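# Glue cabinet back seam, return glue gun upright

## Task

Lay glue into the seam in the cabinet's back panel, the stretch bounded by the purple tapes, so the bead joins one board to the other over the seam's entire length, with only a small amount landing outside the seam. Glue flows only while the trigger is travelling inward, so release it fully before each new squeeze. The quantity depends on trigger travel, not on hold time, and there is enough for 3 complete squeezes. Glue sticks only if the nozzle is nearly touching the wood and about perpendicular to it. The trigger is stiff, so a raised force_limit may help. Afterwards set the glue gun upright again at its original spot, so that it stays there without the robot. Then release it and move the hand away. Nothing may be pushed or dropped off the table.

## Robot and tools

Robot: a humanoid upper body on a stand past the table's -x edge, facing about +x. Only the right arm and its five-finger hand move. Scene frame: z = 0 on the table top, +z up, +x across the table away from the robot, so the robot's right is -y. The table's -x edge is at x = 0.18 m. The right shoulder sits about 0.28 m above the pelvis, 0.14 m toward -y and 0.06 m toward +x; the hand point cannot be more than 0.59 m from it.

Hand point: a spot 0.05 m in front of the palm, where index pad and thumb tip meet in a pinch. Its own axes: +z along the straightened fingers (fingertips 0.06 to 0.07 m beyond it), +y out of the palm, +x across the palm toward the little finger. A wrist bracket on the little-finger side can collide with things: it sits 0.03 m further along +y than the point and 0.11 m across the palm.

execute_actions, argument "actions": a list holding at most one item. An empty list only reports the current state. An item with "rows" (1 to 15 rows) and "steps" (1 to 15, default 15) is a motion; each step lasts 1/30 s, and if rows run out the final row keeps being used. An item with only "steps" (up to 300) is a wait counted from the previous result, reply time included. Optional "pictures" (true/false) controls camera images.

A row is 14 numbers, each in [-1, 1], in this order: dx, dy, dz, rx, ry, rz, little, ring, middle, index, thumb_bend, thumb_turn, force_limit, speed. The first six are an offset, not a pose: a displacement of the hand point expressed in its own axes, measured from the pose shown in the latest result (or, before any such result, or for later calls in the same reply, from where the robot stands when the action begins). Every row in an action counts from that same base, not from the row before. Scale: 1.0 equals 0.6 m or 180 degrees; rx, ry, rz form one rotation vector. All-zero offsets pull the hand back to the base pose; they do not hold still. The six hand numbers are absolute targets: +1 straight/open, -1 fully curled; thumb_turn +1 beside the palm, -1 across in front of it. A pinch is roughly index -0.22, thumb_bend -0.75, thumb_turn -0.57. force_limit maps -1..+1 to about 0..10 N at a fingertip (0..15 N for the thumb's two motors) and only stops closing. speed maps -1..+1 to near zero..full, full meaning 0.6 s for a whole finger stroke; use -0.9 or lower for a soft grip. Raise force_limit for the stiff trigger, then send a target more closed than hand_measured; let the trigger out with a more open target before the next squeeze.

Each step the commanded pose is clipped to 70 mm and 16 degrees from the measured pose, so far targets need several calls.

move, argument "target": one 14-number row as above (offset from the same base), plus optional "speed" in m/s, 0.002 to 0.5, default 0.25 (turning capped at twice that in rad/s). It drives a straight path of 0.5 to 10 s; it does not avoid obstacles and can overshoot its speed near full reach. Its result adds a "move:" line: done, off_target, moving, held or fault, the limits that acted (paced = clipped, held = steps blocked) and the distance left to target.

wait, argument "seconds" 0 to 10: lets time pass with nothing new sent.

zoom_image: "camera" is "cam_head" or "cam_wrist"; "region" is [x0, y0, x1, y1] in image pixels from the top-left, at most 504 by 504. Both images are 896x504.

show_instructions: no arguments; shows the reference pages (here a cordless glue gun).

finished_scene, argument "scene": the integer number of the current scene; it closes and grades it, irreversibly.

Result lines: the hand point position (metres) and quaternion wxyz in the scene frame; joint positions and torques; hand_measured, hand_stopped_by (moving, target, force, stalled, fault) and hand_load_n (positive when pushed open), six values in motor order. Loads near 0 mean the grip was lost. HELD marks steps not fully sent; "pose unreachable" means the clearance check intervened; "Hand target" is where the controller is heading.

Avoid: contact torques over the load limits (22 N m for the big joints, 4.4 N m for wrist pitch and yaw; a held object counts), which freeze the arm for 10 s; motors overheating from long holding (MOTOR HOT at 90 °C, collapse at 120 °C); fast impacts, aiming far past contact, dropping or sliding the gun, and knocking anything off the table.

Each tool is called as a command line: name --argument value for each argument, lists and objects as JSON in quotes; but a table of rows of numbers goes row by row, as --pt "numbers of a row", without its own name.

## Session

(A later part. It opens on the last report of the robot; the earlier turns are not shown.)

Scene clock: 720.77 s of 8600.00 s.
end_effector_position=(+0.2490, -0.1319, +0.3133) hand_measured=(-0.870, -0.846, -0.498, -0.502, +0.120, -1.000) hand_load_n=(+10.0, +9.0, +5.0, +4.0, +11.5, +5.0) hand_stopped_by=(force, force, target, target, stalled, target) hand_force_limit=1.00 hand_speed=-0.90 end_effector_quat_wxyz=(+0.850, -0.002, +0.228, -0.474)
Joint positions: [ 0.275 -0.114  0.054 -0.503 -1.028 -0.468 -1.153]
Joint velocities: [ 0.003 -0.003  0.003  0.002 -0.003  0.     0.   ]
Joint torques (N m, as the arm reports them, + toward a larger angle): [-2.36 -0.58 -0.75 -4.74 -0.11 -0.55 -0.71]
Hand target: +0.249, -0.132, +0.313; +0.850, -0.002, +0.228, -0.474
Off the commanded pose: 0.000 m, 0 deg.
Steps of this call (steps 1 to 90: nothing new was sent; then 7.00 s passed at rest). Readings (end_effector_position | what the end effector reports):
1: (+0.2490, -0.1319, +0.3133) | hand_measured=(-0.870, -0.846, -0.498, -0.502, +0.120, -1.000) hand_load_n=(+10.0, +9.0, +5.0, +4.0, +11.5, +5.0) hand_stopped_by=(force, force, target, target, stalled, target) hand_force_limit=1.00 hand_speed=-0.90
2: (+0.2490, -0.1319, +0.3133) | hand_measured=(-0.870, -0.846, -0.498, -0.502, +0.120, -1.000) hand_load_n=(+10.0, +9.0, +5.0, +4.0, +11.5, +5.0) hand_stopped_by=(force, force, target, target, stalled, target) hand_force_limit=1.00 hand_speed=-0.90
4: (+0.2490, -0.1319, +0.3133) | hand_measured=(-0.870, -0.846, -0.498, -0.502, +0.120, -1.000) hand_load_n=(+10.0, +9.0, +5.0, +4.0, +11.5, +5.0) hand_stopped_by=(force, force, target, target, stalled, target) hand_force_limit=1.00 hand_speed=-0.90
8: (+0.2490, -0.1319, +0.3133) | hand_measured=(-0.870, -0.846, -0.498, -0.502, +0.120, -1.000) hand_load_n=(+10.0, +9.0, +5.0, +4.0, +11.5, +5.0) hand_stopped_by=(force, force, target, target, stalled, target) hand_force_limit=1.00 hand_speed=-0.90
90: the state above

execute_actions --actions '[{"steps": 300}]' --pictures false

move --target '[0.0882,0.4007,0.3326,-0.0722,0.0089,-0.0499,-1,-1,-0.5,-0.505,0.1,-1,1,-0.9]' --speed 0.12

execute_actions --actions '[{"rows": [[0,0,0,0,0,0,-1,-1,-0.53,-0.535,0.1,-1,1,-0.94]], "steps": 13}]'

zoom_image --camera "cam_wrist" --region '[510, 270, 650, 380]'

move --target '[-0.0702,-0.0932,0.1521,0,0,0,-1,-1,-0.79,-0.795,0.1,-1,1,-0.973]' --speed 0.022

zoom_image --camera "cam_wrist" --region '[520, 270, 896, 430]'

move --target '[0.055,-0.25,-0.54,0.0724,-0.0073,0.0508,-1,-1,-0.79,-0.795,0.1,-1,1,-0.973]' --speed 0.2

Scene clock: 745.00 s of 8600.00 s.
end_effector_position=(+0.2490, -0.1319, +0.3133) hand_measured=(-0.870, -0.846, -0.498, -0.502, +0.120, -1.000) hand_load_n=(+10.0, +9.0, +5.0, +4.0, +11.5, +5.0) hand_stopped_by=(force, force, target, target, stalled, target) hand_force_limit=1.00 hand_speed=-0.90 end_effector_quat_wxyz=(+0.850, -0.002, +0.228, -0.474)
Joint positions: [ 0.275 -0.114  0.054 -0.503 -1.028 -0.468 -1.153]
Joint velocities: [ 0.    -0.002  0.    -0.011 -0.003  0.     0.   ]
Joint torques (N m, as the arm reports them, + toward a larger angle): [-2.35 -0.57 -0.75 -4.73 -0.11 -0.55 -0.71]
Hand target: +0.249, -0.132, +0.313; +0.850, -0.002, +0.228, -0.474
Off the commanded pose: 0.000 m, 0 deg.
Steps of this call (steps 1 to 90: nothing new was sent; then 21.23 s passed at rest). Readings (end_effector_position | what the end effector reports):
1: (+0.2490, -0.1319, +0.3133) | hand_measured=(-0.870, -0.846, -0.498, -0.502, +0.120, -1.000) hand_load_n=(+10.0, +9.0, +5.0, +4.0, +11.5, +5.0) hand_stopped_by=(force, force, target, target, stalled, target) hand_force_limit=1.00 hand_speed=-0.90
2: (+0.2490, -0.1319, +0.3133) | hand_measured=(-0.870, -0.846, -0.498, -0.502, +0.120, -1.000) hand_load_n=(+10.0, +9.0, +5.0, +4.0, +11.5, +5.0) hand_stopped_by=(force, force, target, target, stalled, target) hand_force_limit=1.00 hand_speed=-0.90
4: (+0.2490, -0.1319, +0.3133) | hand_measured=(-0.870, -0.846, -0.498, -0.502, +0.120, -1.000) hand_load_n=(+10.0, +9.0, +5.0, +4.0, +11.5, +5.0) hand_stopped_by=(force, force, target, target, stalled, target) hand_force_limit=1.00 hand_speed=-0.90
8: (+0.2490, -0.1319, +0.3133) | hand_measured=(-0.870, -0.846, -0.498, -0.502, +0.120, -1.000) hand_load_n=(+10.0, +9.0, +5.0, +4.0, +11.5, +5.0) hand_stopped_by=(force, force, target, target, stalled, target) hand_force_limit=1.00 hand_speed=-0.90
90: the state above

Scene clock: 748.20 s of 8600.00 s.
end_effector_position=(+0.5451, -0.0928, +0.4173) hand_measured=(-0.870, -0.846, -0.498, -0.502, +0.120, -1.000) hand_load_n=(+10.5, +9.0, +5.0, +4.0, +11.5, +5.0) hand_stopped_by=(force, force, target, target, stalled, target) hand_force_limit=1.00 hand_speed=-0.90 end_effector_quat_wxyz=(+0.802, -0.102, +0.297, -0.508)
Joint positions: [-1.26  -0.187 -0.071  0.663 -0.97  -0.057 -0.684]
Joint velocities: [ 0.002 -0.008  0.009  0.     0.009 -0.006  0.   ]
Joint torques (N m, as the arm reports them, + toward a larger angle): [-12.11  -2.1   -0.72  -4.81  -0.26  -0.77  -1.32]
Hand target: +0.545, -0.094, +0.418; +0.802, -0.100, +0.297, -0.508
Off the commanded pose: 0.008 m, 1 deg.
move: off_target
camera_calibration (this result's frames):
cam_wrist: T_world_to_cam=[[0.755842, 0.529043, -0.385767, -0.204666], [-0.593881, 0.802027, -0.0637008, 0.432915], [0.275695, 0.277248, 0.920394, -0.374395], [0, 0, 0, 1]] pos_world=[0.515014, -0.135133, 0.293215]

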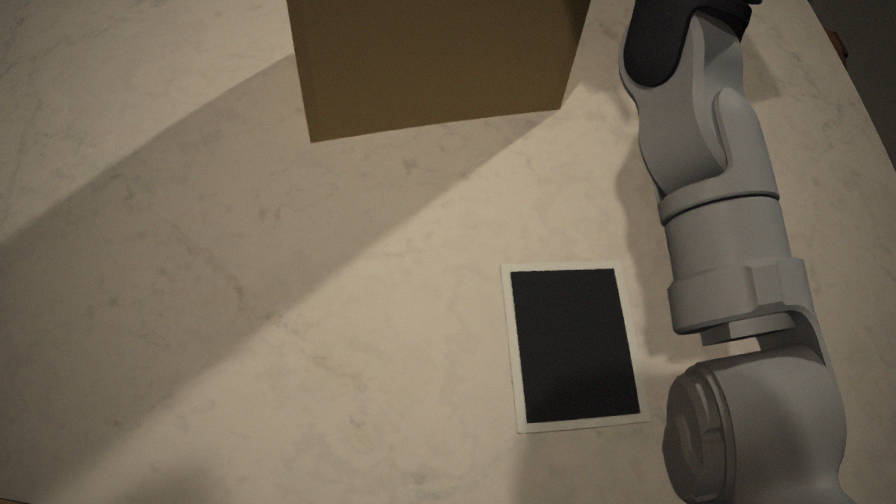

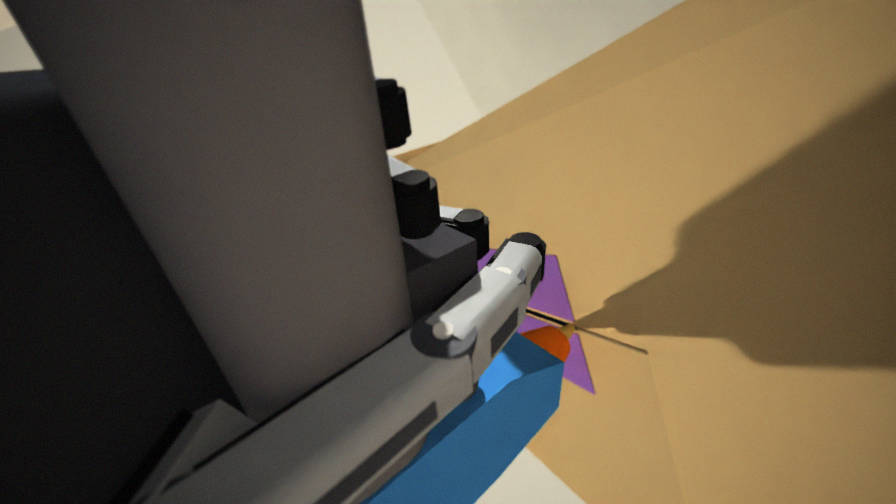

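Scene clock: 748.63 s of 8600.00 s.
end_effector_position=(+0.5451, -0.0928, +0.4173) hand_measured=(-0.870, -0.846, -0.528, -0.532, +0.120, -1.000) hand_load_n=(+10.0, +8.5, +5.5, +4.5, +11.5, +5.0) hand_stopped_by=(force, force, moving, moving, stalled, target) hand_force_limit=1.00 hand_speed=-0.94 end_effector_quat_wxyz=(+0.802, -0.102, +0.297, -0.508)
Joint positions: [-1.26  -0.187 -0.071  0.663 -0.97  -0.057 -0.684]
Joint velocities: [ 0.018 -0.006 -0.002 -0.002  0.     0.     0.   ]
Joint torques (N m, as the arm reports them, + toward a larger angle): [-12.13  -1.99  -0.54  -4.95  -0.33  -0.69  -1.21]
Hand target: +0.545, -0.093, +0.417; +0.802, -0.102, +0.297, -0.508
Off the commanded pose: 0.000 m, 0 deg.
Steps of this call (steps 1 to 13: all 13 steps of this action). Readings (end_effector_position | what the end effector reports):
1: (+0.5451, -0.0928, +0.4173) | hand_measured=(-0.870, -0.846, -0.498, -0.502, +0.120, -1.000) hand_load_n=(+10.5, +9.0, +5.0, +4.0, +11.5, +5.0) hand_stopped_by=(force, force, moving, moving, stalled, target) hand_force_limit=1.00 hand_speed=-0.94
2: (+0.5451, -0.0928, +0.4173) | hand_measured=(-0.870, -0.846, -0.498, -0.502, +0.120, -1.000) hand_load_n=(+10.5, +9.0, +5.0, +4.0, +11.5, +5.0) hand_stopped_by=(force, force, moving, moving, stalled, target) hand_force_limit=1.00 hand_speed=-0.94
4: (+0.5451, -0.0928, +0.4173) | hand_measured=(-0.870, -0.846, -0.500, -0.506, +0.120, -1.000) hand_load_n=(+10.5, +9.0, +5.0, +4.5, +11.5, +5.0) hand_stopped_by=(force, force, moving, moving, stalled, target) hand_force_limit=1.00 hand_speed=-0.94
8: (+0.5451, -0.0928, +0.4173) | hand_measured=(-0.870, -0.846, -0.514, -0.518, +0.120, -1.000) hand_load_n=(+10.0, +8.5, +5.5, +4.5, +12.0, +5.0) hand_stopped_by=(force, force, moving, moving, stalled, target) hand_force_limit=1.00 hand_speed=-0.94
13: the state above
camera_calibration (this result's frames):
cam_wrist: T_world_to_cam=[[0.755794, 0.529112, -0.385768, -0.204637], [-0.593964, 0.801963, -0.0637348, 0.432947], [0.275649, 0.277303, 0.920392, -0.374369], [0, 0, 0, 1]] pos_world=[0.515013, -0.135118, 0.293217]

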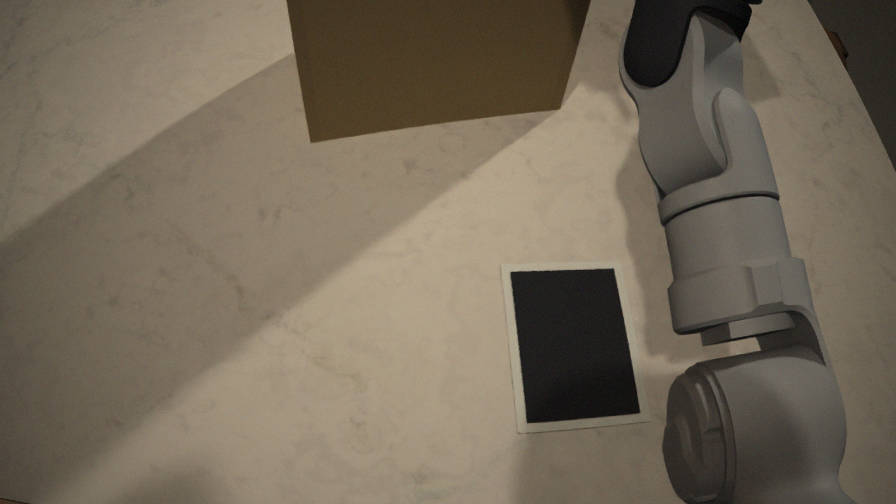

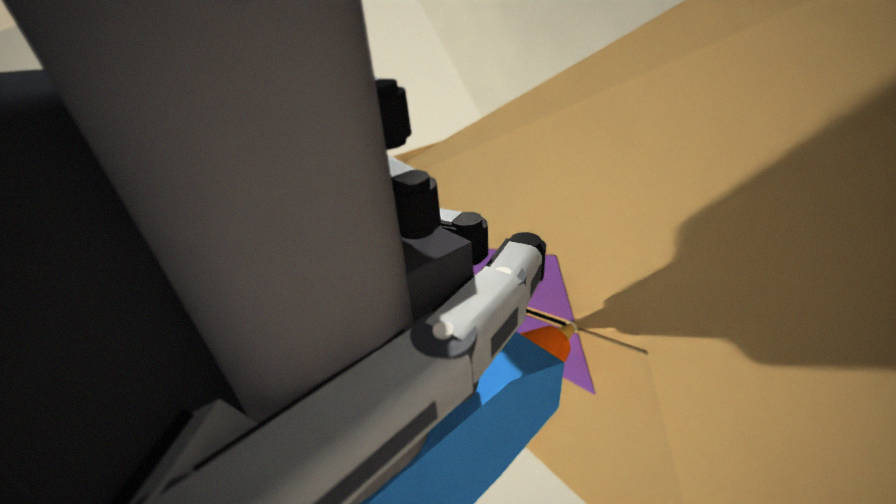

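Region (510, 270, 650, 380) of cam_wrist's 896x504 image, scaled by 3.600, with more detail than that image has; it fills the top 396 rows of this view, and the rest is white.

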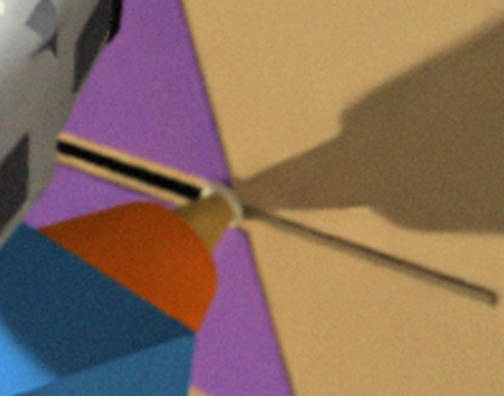

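Scene clock: 754.63 s of 8600.00 s.
end_effector_position=(+0.5419, -0.0940, +0.5324) hand_measured=(-0.870, -0.846, -0.788, -0.792, +0.120, -1.000) hand_load_n=(+9.5, +8.5, +9.0, +7.0, +12.0, +5.0) hand_stopped_by=(force, force, moving, moving, stalled, target) hand_force_limit=1.00 hand_speed=-0.97 end_effector_quat_wxyz=(+0.803, -0.102, +0.295, -0.508)
Joint positions: [-1.58  -0.252 -0.122  0.653 -0.97   0.092 -0.387]
Joint velocities: [-0.003  0.003 -0.005  0.015 -0.002  0.     0.   ]
Joint torques (N m, as the arm reports them, + toward a larger angle): [-12.52  -2.29  -0.5   -4.33  -0.31  -0.73  -1.09]
Hand target: +0.543, -0.096, +0.532; +0.802, -0.101, +0.297, -0.508
Off the commanded pose: 0.001 m, 0 deg.
MOTOR HOT: a motor reached 90 °C. Now the hottest motor, joint 1 (shoulder pitch), reports 101 °C. The temperature limit of the motors' drives, at which the controller stops the arm, is 120 °C. To cool a motor, set the load down, stop pushing, or move to a pose that needs little force.
move: done
camera_calibration (this result's frames):
cam_wrist: T_world_to_cam=[[0.757022, 0.529072, -0.383406, -0.159153], [-0.594461, 0.801235, -0.0680982, 0.441941], [0.27117, 0.279472, 0.921066, -0.476759], [0, 0, 0, 1]] pos_world=[0.512482, -0.136654, 0.408202]

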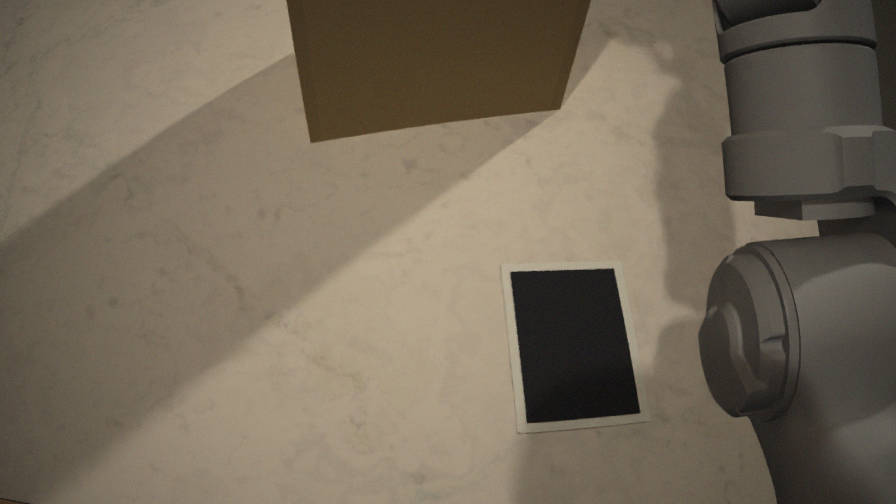

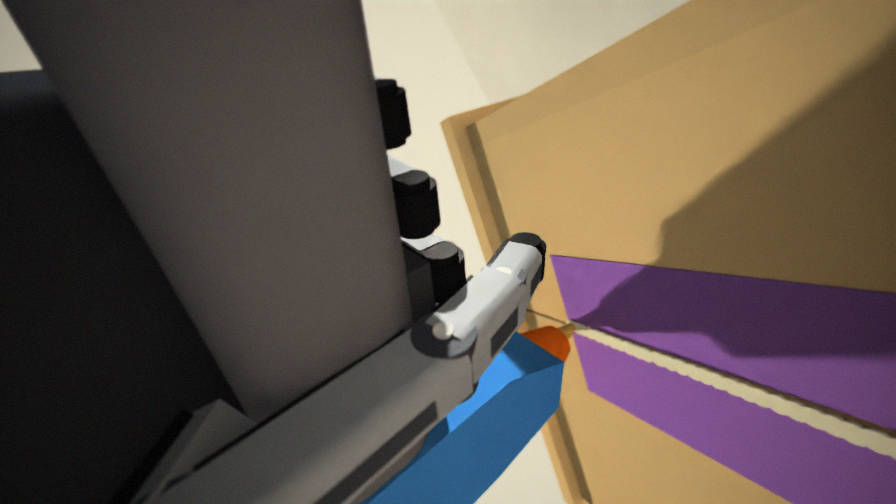

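Region (520, 270, 896, 430) of cam_wrist's 896x504 image, scaled by 1.340, with more detail than that image has; it fills the top 214 rows of this view, and the rest is white.

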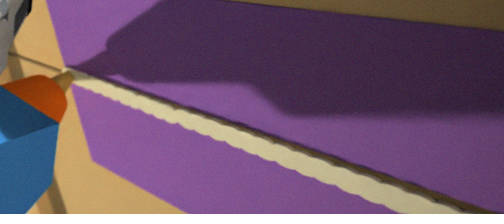

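Scene clock: 756.93 s of 8600.00 s.
end_effector_position=(+0.2514, -0.1419, +0.3307) hand_measured=(-0.870, -0.846, -0.786, -0.792, +0.120, -1.000) hand_load_n=(+9.5, +8.0, +9.0, +7.0, +12.0, +5.0) hand_stopped_by=(force, force, target, target, stalled, target) hand_force_limit=1.00 hand_speed=-0.97 end_effector_quat_wxyz=(+0.850, -0.002, +0.230, -0.473)
Joint positions: [ 0.265 -0.094 -0.026 -0.582 -0.942 -0.483 -1.017]
Joint velocities: [ 0.     0.003 -0.006  0.    -0.009  0.     0.   ]
Joint torques (N m, as the arm reports them, + toward a larger angle): [-2.6  -0.78 -0.78 -4.71 -0.2  -0.7  -0.81]
Hand target: +0.251, -0.141, +0.331; +0.851, -0.004, +0.227, -0.473
Off the commanded pose: 0.007 m, 1 deg.
MOTOR HOT: still on. Now the hottest motor, joint 1 (shoulder pitch), reports 100 °C; a drive's own limit is 120 °C.
move: off_target
camera_calibration (this result's frames):
cam_wrist: T_world_to_cam=[[0.782983, 0.606873, -0.136537, -0.0683926], [-0.620691, 0.776693, -0.107194, 0.309887], [0.0409944, 0.168679, 0.984818, -0.17783], [0, 0, 0, 1]] pos_world=[0.253184, -0.169185, 0.19901]

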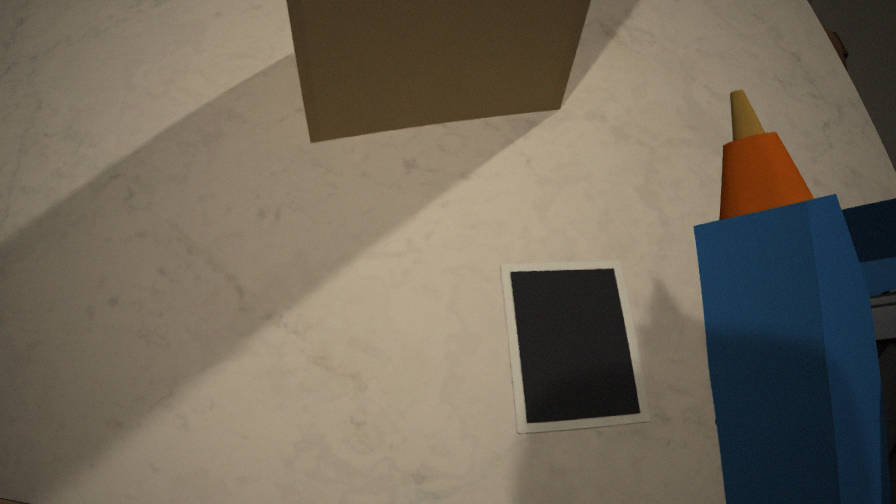

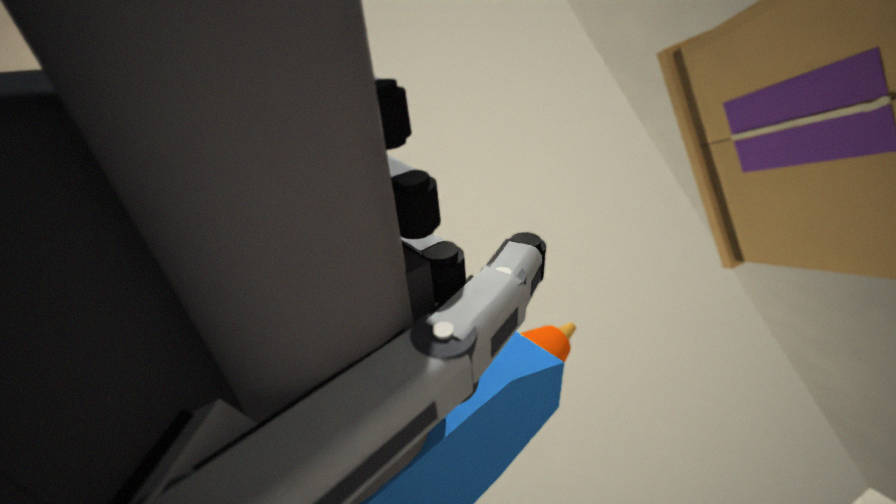

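zoom_image --camera "cam_wrist" --region '[716, 80, 896, 160]'

zoom_image --camera "cam_wrist" --region '[806, 85, 896, 130]'

Region (716, 80, 896, 160) of cam_wrist's 896x504 image, scaled by 2.800, with more detail than that image has.

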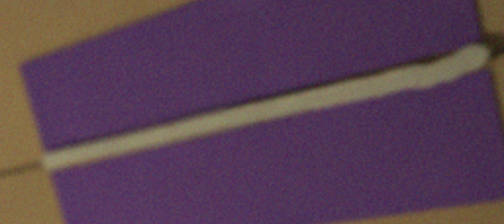

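Region (806, 85, 896, 130) of cam_wrist's 896x504 image, scaled by 5.600, with more detail than that image has.

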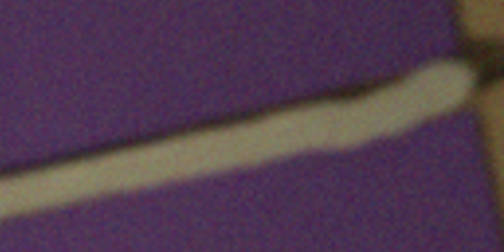

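execute_actions --actions '[{"rows": [[0,0,0,0,0,0,-0.99,-0.99,-0.33,-0.33,0.1,-1,1,-0.4]], "steps": 15}]' --pictures false

execute_actions --actions '[{"steps": 15}]' --pictures false

move --target '[0,0,0,0,0,0,-1,-1,-0.5,-0.505,0.1,-1,1,-0.8]'

zoom_image --camera "cam_wrist" --region '[510, 270, 650, 380]'

Scene clock: 774.97 s of 8600.00 s.
end_effector_position=(+0.2514, -0.1419, +0.3307) hand_measured=(-0.876, -0.852, -0.390, -0.396, +0.120, -1.000) hand_load_n=(+7.5, +9.5, +0.0, +0.0, +10.0, +7.0) hand_stopped_by=(force, force, moving, moving, stalled, target) hand_force_limit=1.00 hand_speed=-0.40 end_effector_quat_wxyz=(+0.850, -0.002, +0.230, -0.473)
Joint positions: [ 0.265 -0.094 -0.026 -0.582 -0.942 -0.483 -1.017]
Joint velocities: [ 0.006 -0.002  0.009  0.003  0.005  0.     0.   ]
Joint torques (N m, as the arm reports them, + toward a larger angle): [-2.43 -0.7  -0.78 -4.77 -0.05 -0.64 -0.71]
Hand target: +0.251, -0.142, +0.331; +0.850, -0.002, +0.230, -0.473
Off the commanded pose: 0.000 m, 0 deg.
MOTOR HOT: cleared. Now the hottest motor, joint 4 (elbow), reports 87 °C.
Steps of this call (steps 1 to 90: nothing new was sent; then 14.53 s passed at rest; steps 91 to 105: all 15 steps of this action). Readings (end_effector_position | what the end effector reports):
91: (+0.2514, -0.1419, +0.3307) | hand_measured=(-0.870, -0.846, -0.786, -0.792, +0.120, -1.000) hand_load_n=(+9.5, +8.0, +9.0, +7.0, +12.0, +5.0) hand_stopped_by=(moving, moving, moving, moving, stalled, target) hand_force_limit=1.00 hand_speed=-0.40
92: (+0.2514, -0.1419, +0.3307) | hand_measured=(-0.870, -0.846, -0.786, -0.792, +0.120, -1.000) hand_load_n=(+9.5, +8.0, +9.0, +7.0, +12.0, +5.0) hand_stopped_by=(moving, moving, moving, moving, stalled, target) hand_force_limit=1.00 hand_speed=-0.40
94: (+0.2514, -0.1419, +0.3307) | hand_measured=(-0.876, -0.854, -0.758, -0.762, +0.120, -1.000) hand_load_n=(+11.5, +12.5, +6.5, +6.0, +11.0, +5.5) hand_stopped_by=(force, force, moving, moving, stalled, target) hand_force_limit=1.00 hand_speed=-0.40
98: (+0.2514, -0.1419, +0.3307) | hand_measured=(-0.876, -0.852, -0.624, -0.628, +0.120, -1.000) hand_load_n=(+8.0, +10.0, +2.5, +3.5, +9.5, +7.5) hand_stopped_by=(force, force, moving, moving, stalled, target) hand_force_limit=1.00 hand_speed=-0.40
105: the state above

Scene clock: 775.47 s of 8600.00 s.
end_effector_position=(+0.2514, -0.1419, +0.3307) hand_measured=(-0.876, -0.852, -0.330, -0.330, +0.120, -1.000) hand_load_n=(+7.5, +9.5, +0.0, +0.0, +10.0, +7.0) hand_stopped_by=(force, force, target, target, stalled, target) hand_force_limit=1.00 hand_speed=-0.40 end_effector_quat_wxyz=(+0.850, -0.002, +0.230, -0.473)
Joint positions: [ 0.265 -0.094 -0.026 -0.582 -0.942 -0.483 -1.017]
Joint velocities: [ 0.     0.005 -0.014  0.011  0.002  0.     0.   ]
Joint torques (N m, as the arm reports them, + toward a larger angle): [-2.45 -0.68 -0.76 -4.78 -0.04 -0.63 -0.71]
Hand target: +0.251, -0.142, +0.331; +0.850, -0.002, +0.230, -0.473
Off the commanded pose: 0.000 m, 0 deg.
Steps of this call (steps 1 to 15: nothing new was sent). Readings (end_effector_position | what the end effector reports):
1: (+0.2514, -0.1419, +0.3307) | hand_measured=(-0.876, -0.852, -0.358, -0.362, +0.120, -1.000) hand_load_n=(+7.5, +9.5, +0.0, +0.0, +10.0, +7.0) hand_stopped_by=(force, force, moving, moving, stalled, target) hand_force_limit=1.00 hand_speed=-0.40
2: (+0.2514, -0.1419, +0.3307) | hand_measured=(-0.876, -0.852, -0.332, -0.332, +0.120, -1.000) hand_load_n=(+7.5, +9.5, +0.0, +0.0, +10.0, +7.0) hand_stopped_by=(force, force, moving, moving, stalled, target) hand_force_limit=1.00 hand_speed=-0.40
4: (+0.2514, -0.1419, +0.3307) | hand_measured=(-0.876, -0.852, -0.330, -0.330, +0.120, -1.000) hand_load_n=(+7.5, +9.5, +0.0, +0.0, +10.0, +7.0) hand_stopped_by=(force, force, moving, moving, stalled, target) hand_force_limit=1.00 hand_speed=-0.40
8: (+0.2514, -0.1419, +0.3307) | hand_measured=(-0.876, -0.852, -0.330, -0.330, +0.120, -1.000) hand_load_n=(+7.5, +9.5, +0.0, +0.0, +10.0, +7.0) hand_stopped_by=(force, force, target, target, stalled, target) hand_force_limit=1.00 hand_speed=-0.40
15: the state above

Scene clock: 776.50 s of 8600.00 s.
end_effector_position=(+0.2514, -0.1419, +0.3307) hand_measured=(-0.884, -0.856, -0.498, -0.502, +0.120, -1.000) hand_load_n=(+9.5, +10.0, +4.0, +5.0, +11.0, +6.5) hand_stopped_by=(force, force, target, target, stalled, target) hand_force_limit=1.00 hand_speed=-0.80 end_effector_quat_wxyz=(+0.850, -0.002, +0.230, -0.473)
Joint positions: [ 0.265 -0.094 -0.026 -0.582 -0.942 -0.483 -1.017]
Joint velocities: [ 0.     0.    -0.002 -0.005  0.014  0.     0.   ]
Joint torques (N m, as the arm reports them, + toward a larger angle): [-2.42 -0.68 -0.78 -4.77 -0.04 -0.64 -0.7 ]
Hand target: +0.251, -0.142, +0.331; +0.850, -0.002, +0.230, -0.473
Off the commanded pose: 0.000 m, 0 deg.
move: done
camera_calibration (this result's frames):
cam_wrist: T_world_to_cam=[[0.782982, 0.606874, -0.136539, -0.068392], [-0.620691, 0.776694, -0.107188, 0.309886], [0.0409993, 0.168675, 0.984819, -0.177829], [0, 0, 0, 1]] pos_world=[0.253184, -0.169186, 0.199008]

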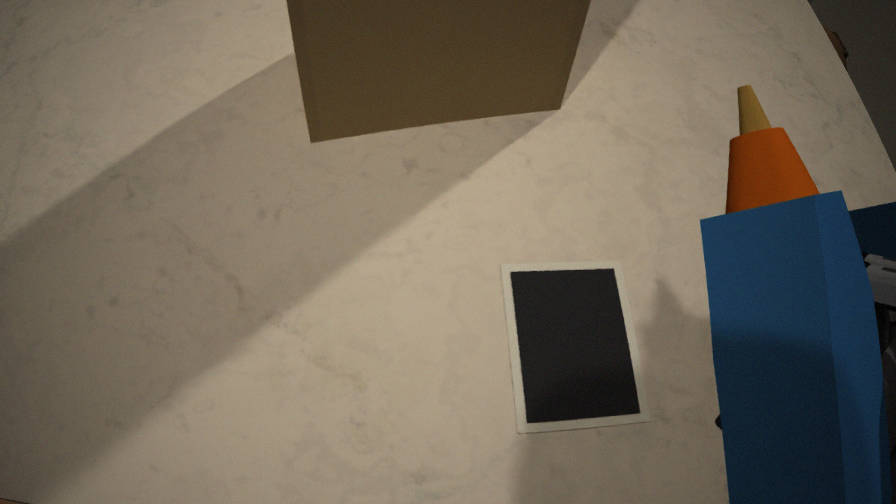

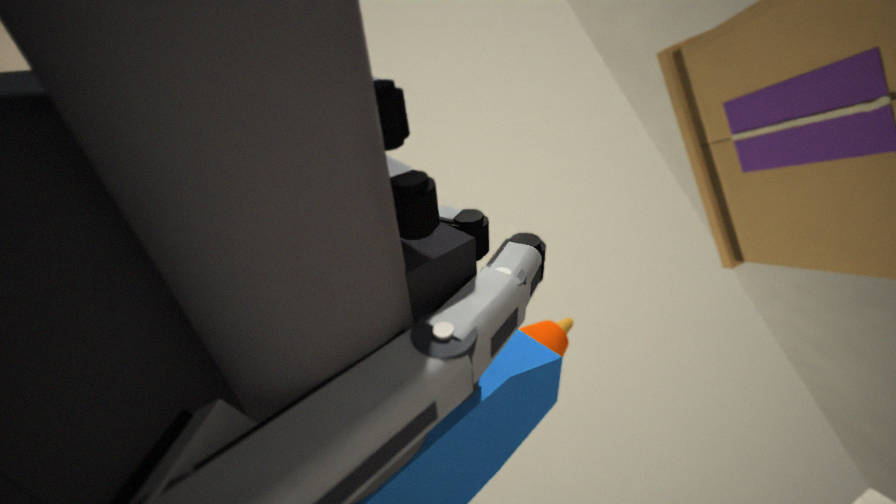

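Region (510, 270, 650, 380) of cam_wrist's 896x504 image, scaled by 3.600, with more detail than that image has; it fills the top 396 rows of this view, and the rest is white.

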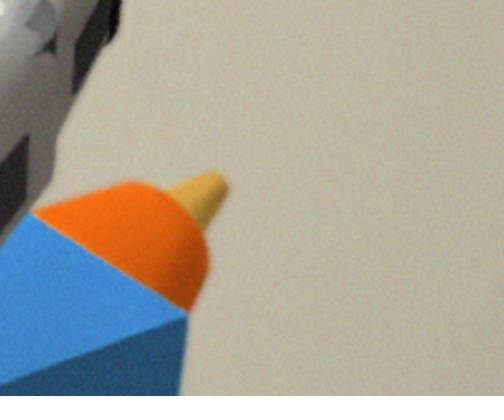

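move --target '[0.0828,0.4124,0.2998,-0.0713,0.008,-0.0505,-1,-1,-0.5,-0.505,0.1,-1,1,-0.8]' --speed 0.12

zoom_image --camera "cam_wrist" --region '[510, 270, 650, 380]'

move --target '[-0.0501,-0.0644,0.1055,0,0,0,-1,-1,-0.685,-0.69,0.1,-1,1,-0.97]' --speed 0.022

zoom_image --camera "cam_wrist" --region '[520, 270, 860, 430]'

move --target '[0.069,-0.248,-0.4975,0.0724,-0.0073,0.0508,-1,-1,-0.685,-0.69,0.1,-1,1,-0.97]' --speed 0.2

zoom_image --camera "cam_wrist" --region '[680, 90, 880, 180]'

Scene clock: 825.37 s of 8600.00 s.
end_effector_position=(+0.5443, -0.0919, +0.4168) hand_measured=(-0.884, -0.856, -0.498, -0.502, +0.120, -1.000) hand_load_n=(+9.5, +10.0, +4.0, +5.0, +11.0, +6.5) hand_stopped_by=(force, force, target, target, stalled, target) hand_force_limit=1.00 hand_speed=-0.80 end_effector_quat_wxyz=(+0.803, -0.101, +0.297, -0.508)
Joint positions: [-1.256 -0.179 -0.078  0.657 -0.979 -0.057 -0.684]
Joint velocities: [-0.009  0.002  0.     0.     0.002 -0.006  0.   ]
Joint torques (N m, as the arm reports them, + toward a larger angle): [-12.1   -2.09  -0.63  -4.8   -0.28  -0.77  -1.31]
Hand target: +0.544, -0.094, +0.417; +0.803, -0.099, +0.297, -0.508
Off the commanded pose: 0.008 m, 1 deg.
After step 90, 42.73 s passed at rest.
move: off_target
camera_calibration (this result's frames):
cam_wrist: T_world_to_cam=[[0.756114, 0.530031, -0.383873, -0.205653], [-0.593983, 0.802042, -0.0625511, 0.431312], [0.274728, 0.27531, 0.921265, -0.373935], [0, 0, 0, 1]] pos_world=[0.514419, -0.13398, 0.292527]

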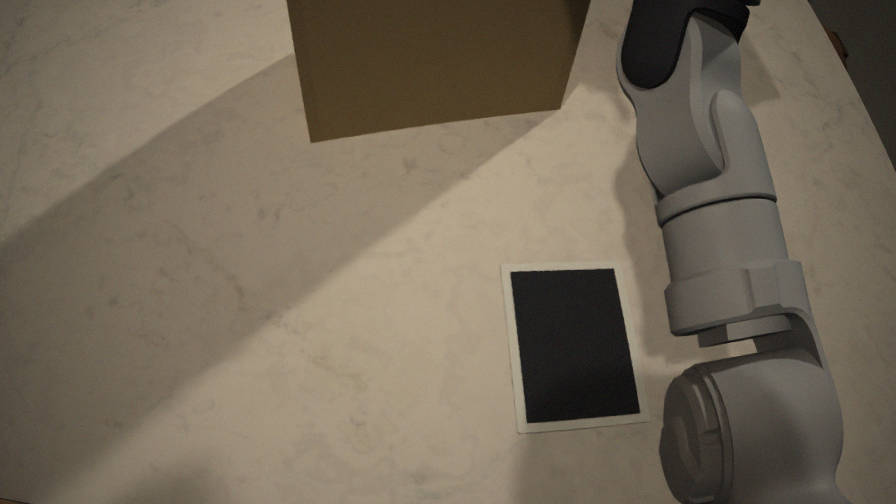

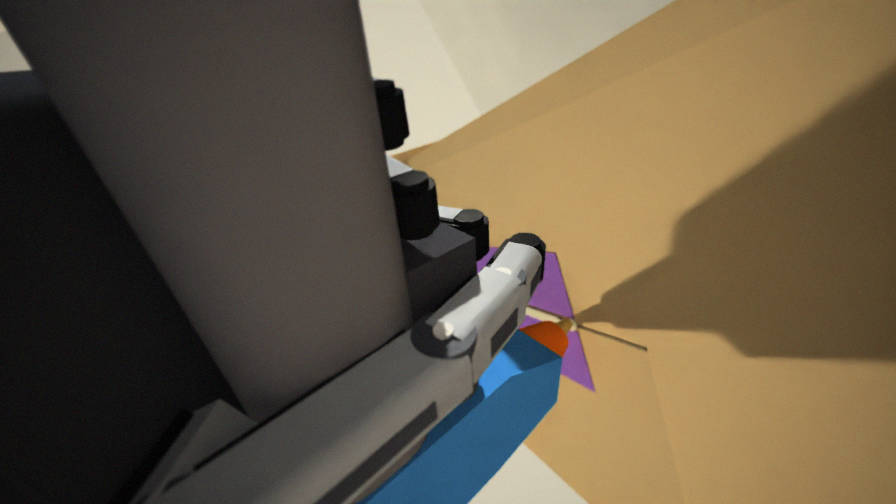

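Region (510, 270, 650, 380) of cam_wrist's 896x504 image, scaled by 3.600, with more detail than that image has; it fills the top 396 rows of this view, and the rest is white.

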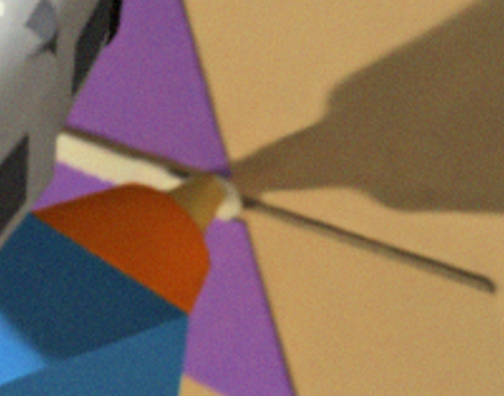

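Scene clock: 829.30 s of 8600.00 s.
end_effector_position=(+0.5413, -0.0917, +0.4972) hand_measured=(-0.884, -0.856, -0.682, -0.688, +0.120, -1.000) hand_load_n=(+9.5, +10.0, +4.5, +7.0, +11.0, +6.0) hand_stopped_by=(force, force, target, moving, stalled, target) hand_force_limit=1.00 hand_speed=-0.97 end_effector_quat_wxyz=(+0.804, -0.100, +0.294, -0.507)
Joint positions: [-1.452 -0.214 -0.112  0.585 -0.979  0.07  -0.45 ]
Joint velocities: [-0.003  0.002 -0.012  0.012  0.005  0.003  0.006]
Joint torques (N m, as the arm reports them, + toward a larger angle): [-12.37  -2.22  -0.59  -4.57  -0.32  -0.73  -1.07]
Hand target: +0.542, -0.094, +0.496; +0.802, -0.100, +0.297, -0.508
Off the commanded pose: 0.002 m, 0 deg.
MOTOR HOT: a motor reached 90 °C. Now the hottest motor, joint 1 (shoulder pitch), reports 91 °C. The temperature limit of the motors' drives, at which the controller stops the arm, is 120 °C. To cool a motor, set the load down, stop pushing, or move to a pose that needs little force.
move: done
camera_calibration (this result's frames):
cam_wrist: T_world_to_cam=[[0.757433, 0.530407, -0.380742, -0.174818], [-0.594833, 0.801014, -0.0674547, 0.437144], [0.269201, 0.27757, 0.922218, -0.444575], [0, 0, 0, 1]] pos_world=[0.51212, -0.134033, 0.372922]

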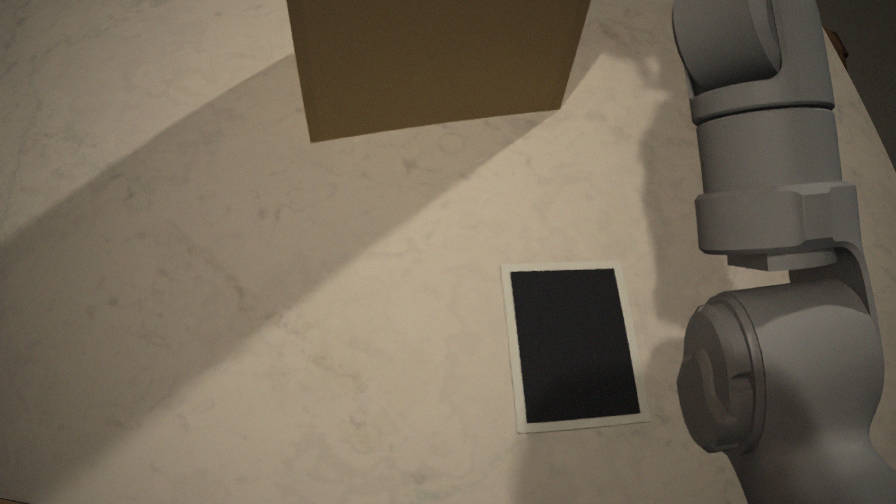

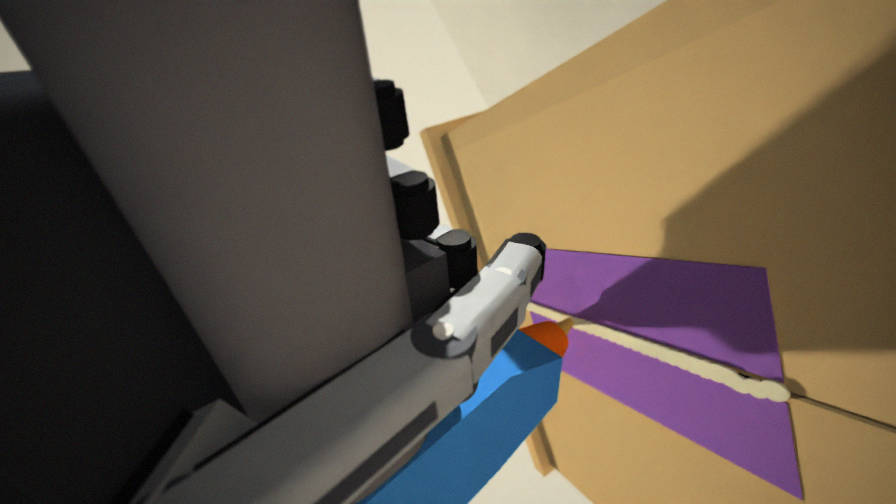

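Region (520, 270, 860, 430) of cam_wrist's 896x504 image, scaled by 1.482, with more detail than that image has; it fills the top 237 rows of this view, and the rest is white.

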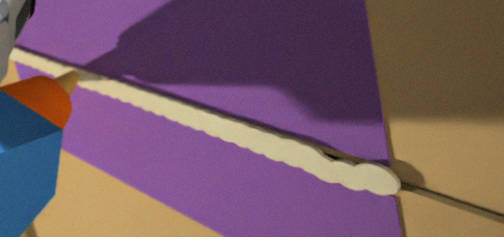

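Scene clock: 831.47 s of 8600.00 s.
end_effector_position=(+0.2696, -0.1501, +0.3114) hand_measured=(-0.884, -0.856, -0.682, -0.688, +0.120, -1.000) hand_load_n=(+9.5, +10.0, +5.0, +7.0, +11.0, +6.0) hand_stopped_by=(force, force, target, target, stalled, target) hand_force_limit=1.00 hand_speed=-0.97 end_effector_quat_wxyz=(+0.851, +0.000, +0.230, -0.472)
Joint positions: [ 0.16  -0.122 -0.062 -0.402 -0.942 -0.533 -1.085]
Joint velocities: [ 0.005  0.002  0.    -0.003  0.012  0.     0.   ]
Joint torques (N m, as the arm reports them, + toward a larger angle): [-3.2  -0.98 -0.85 -4.71 -0.15 -0.67 -0.8 ]
Hand target: +0.269, -0.149, +0.312; +0.852, -0.002, +0.227, -0.472
Off the commanded pose: 0.006 m, 1 deg.
MOTOR HOT: still on. Now the hottest motor, joint 1 (shoulder pitch), reports 92 °C; a drive's own limit is 120 °C.
move: off_target
camera_calibration (this result's frames):
cam_wrist: T_world_to_cam=[[0.782362, 0.608508, -0.132766, -0.0810696], [-0.621611, 0.776189, -0.1055, 0.325115], [0.0388544, 0.165068, 0.985517, -0.158307], [0, 0, 0, 1]] pos_world=[0.271672, -0.176888, 0.17955]

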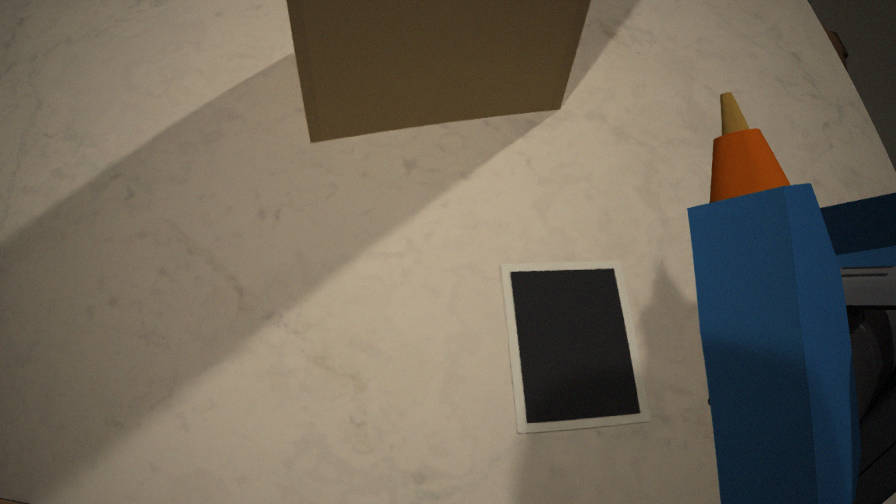

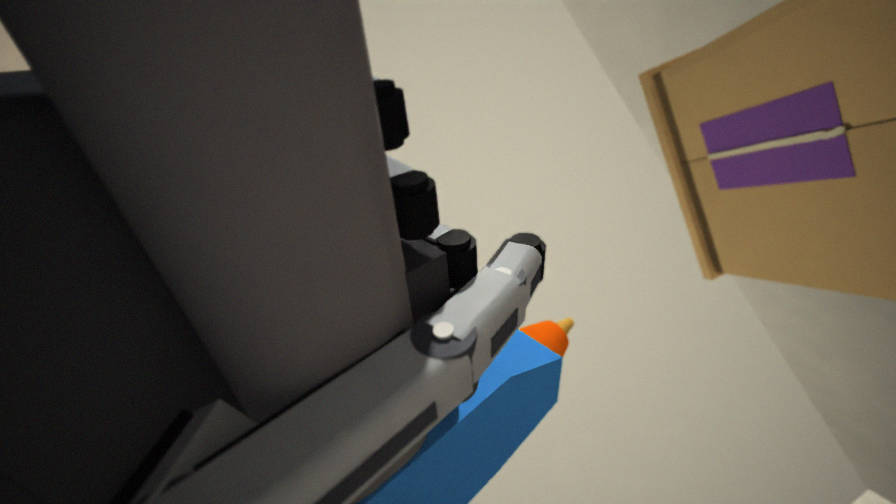

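Region (680, 90, 880, 180) of cam_wrist's 896x504 image, scaled by 2.520, with more detail than that image has; it fills the top 227 rows of this view, and the rest is white.

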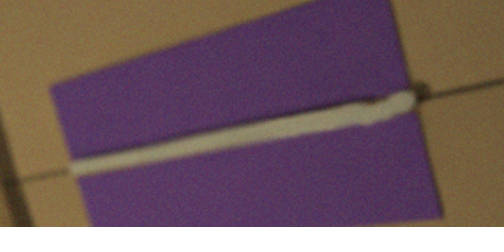

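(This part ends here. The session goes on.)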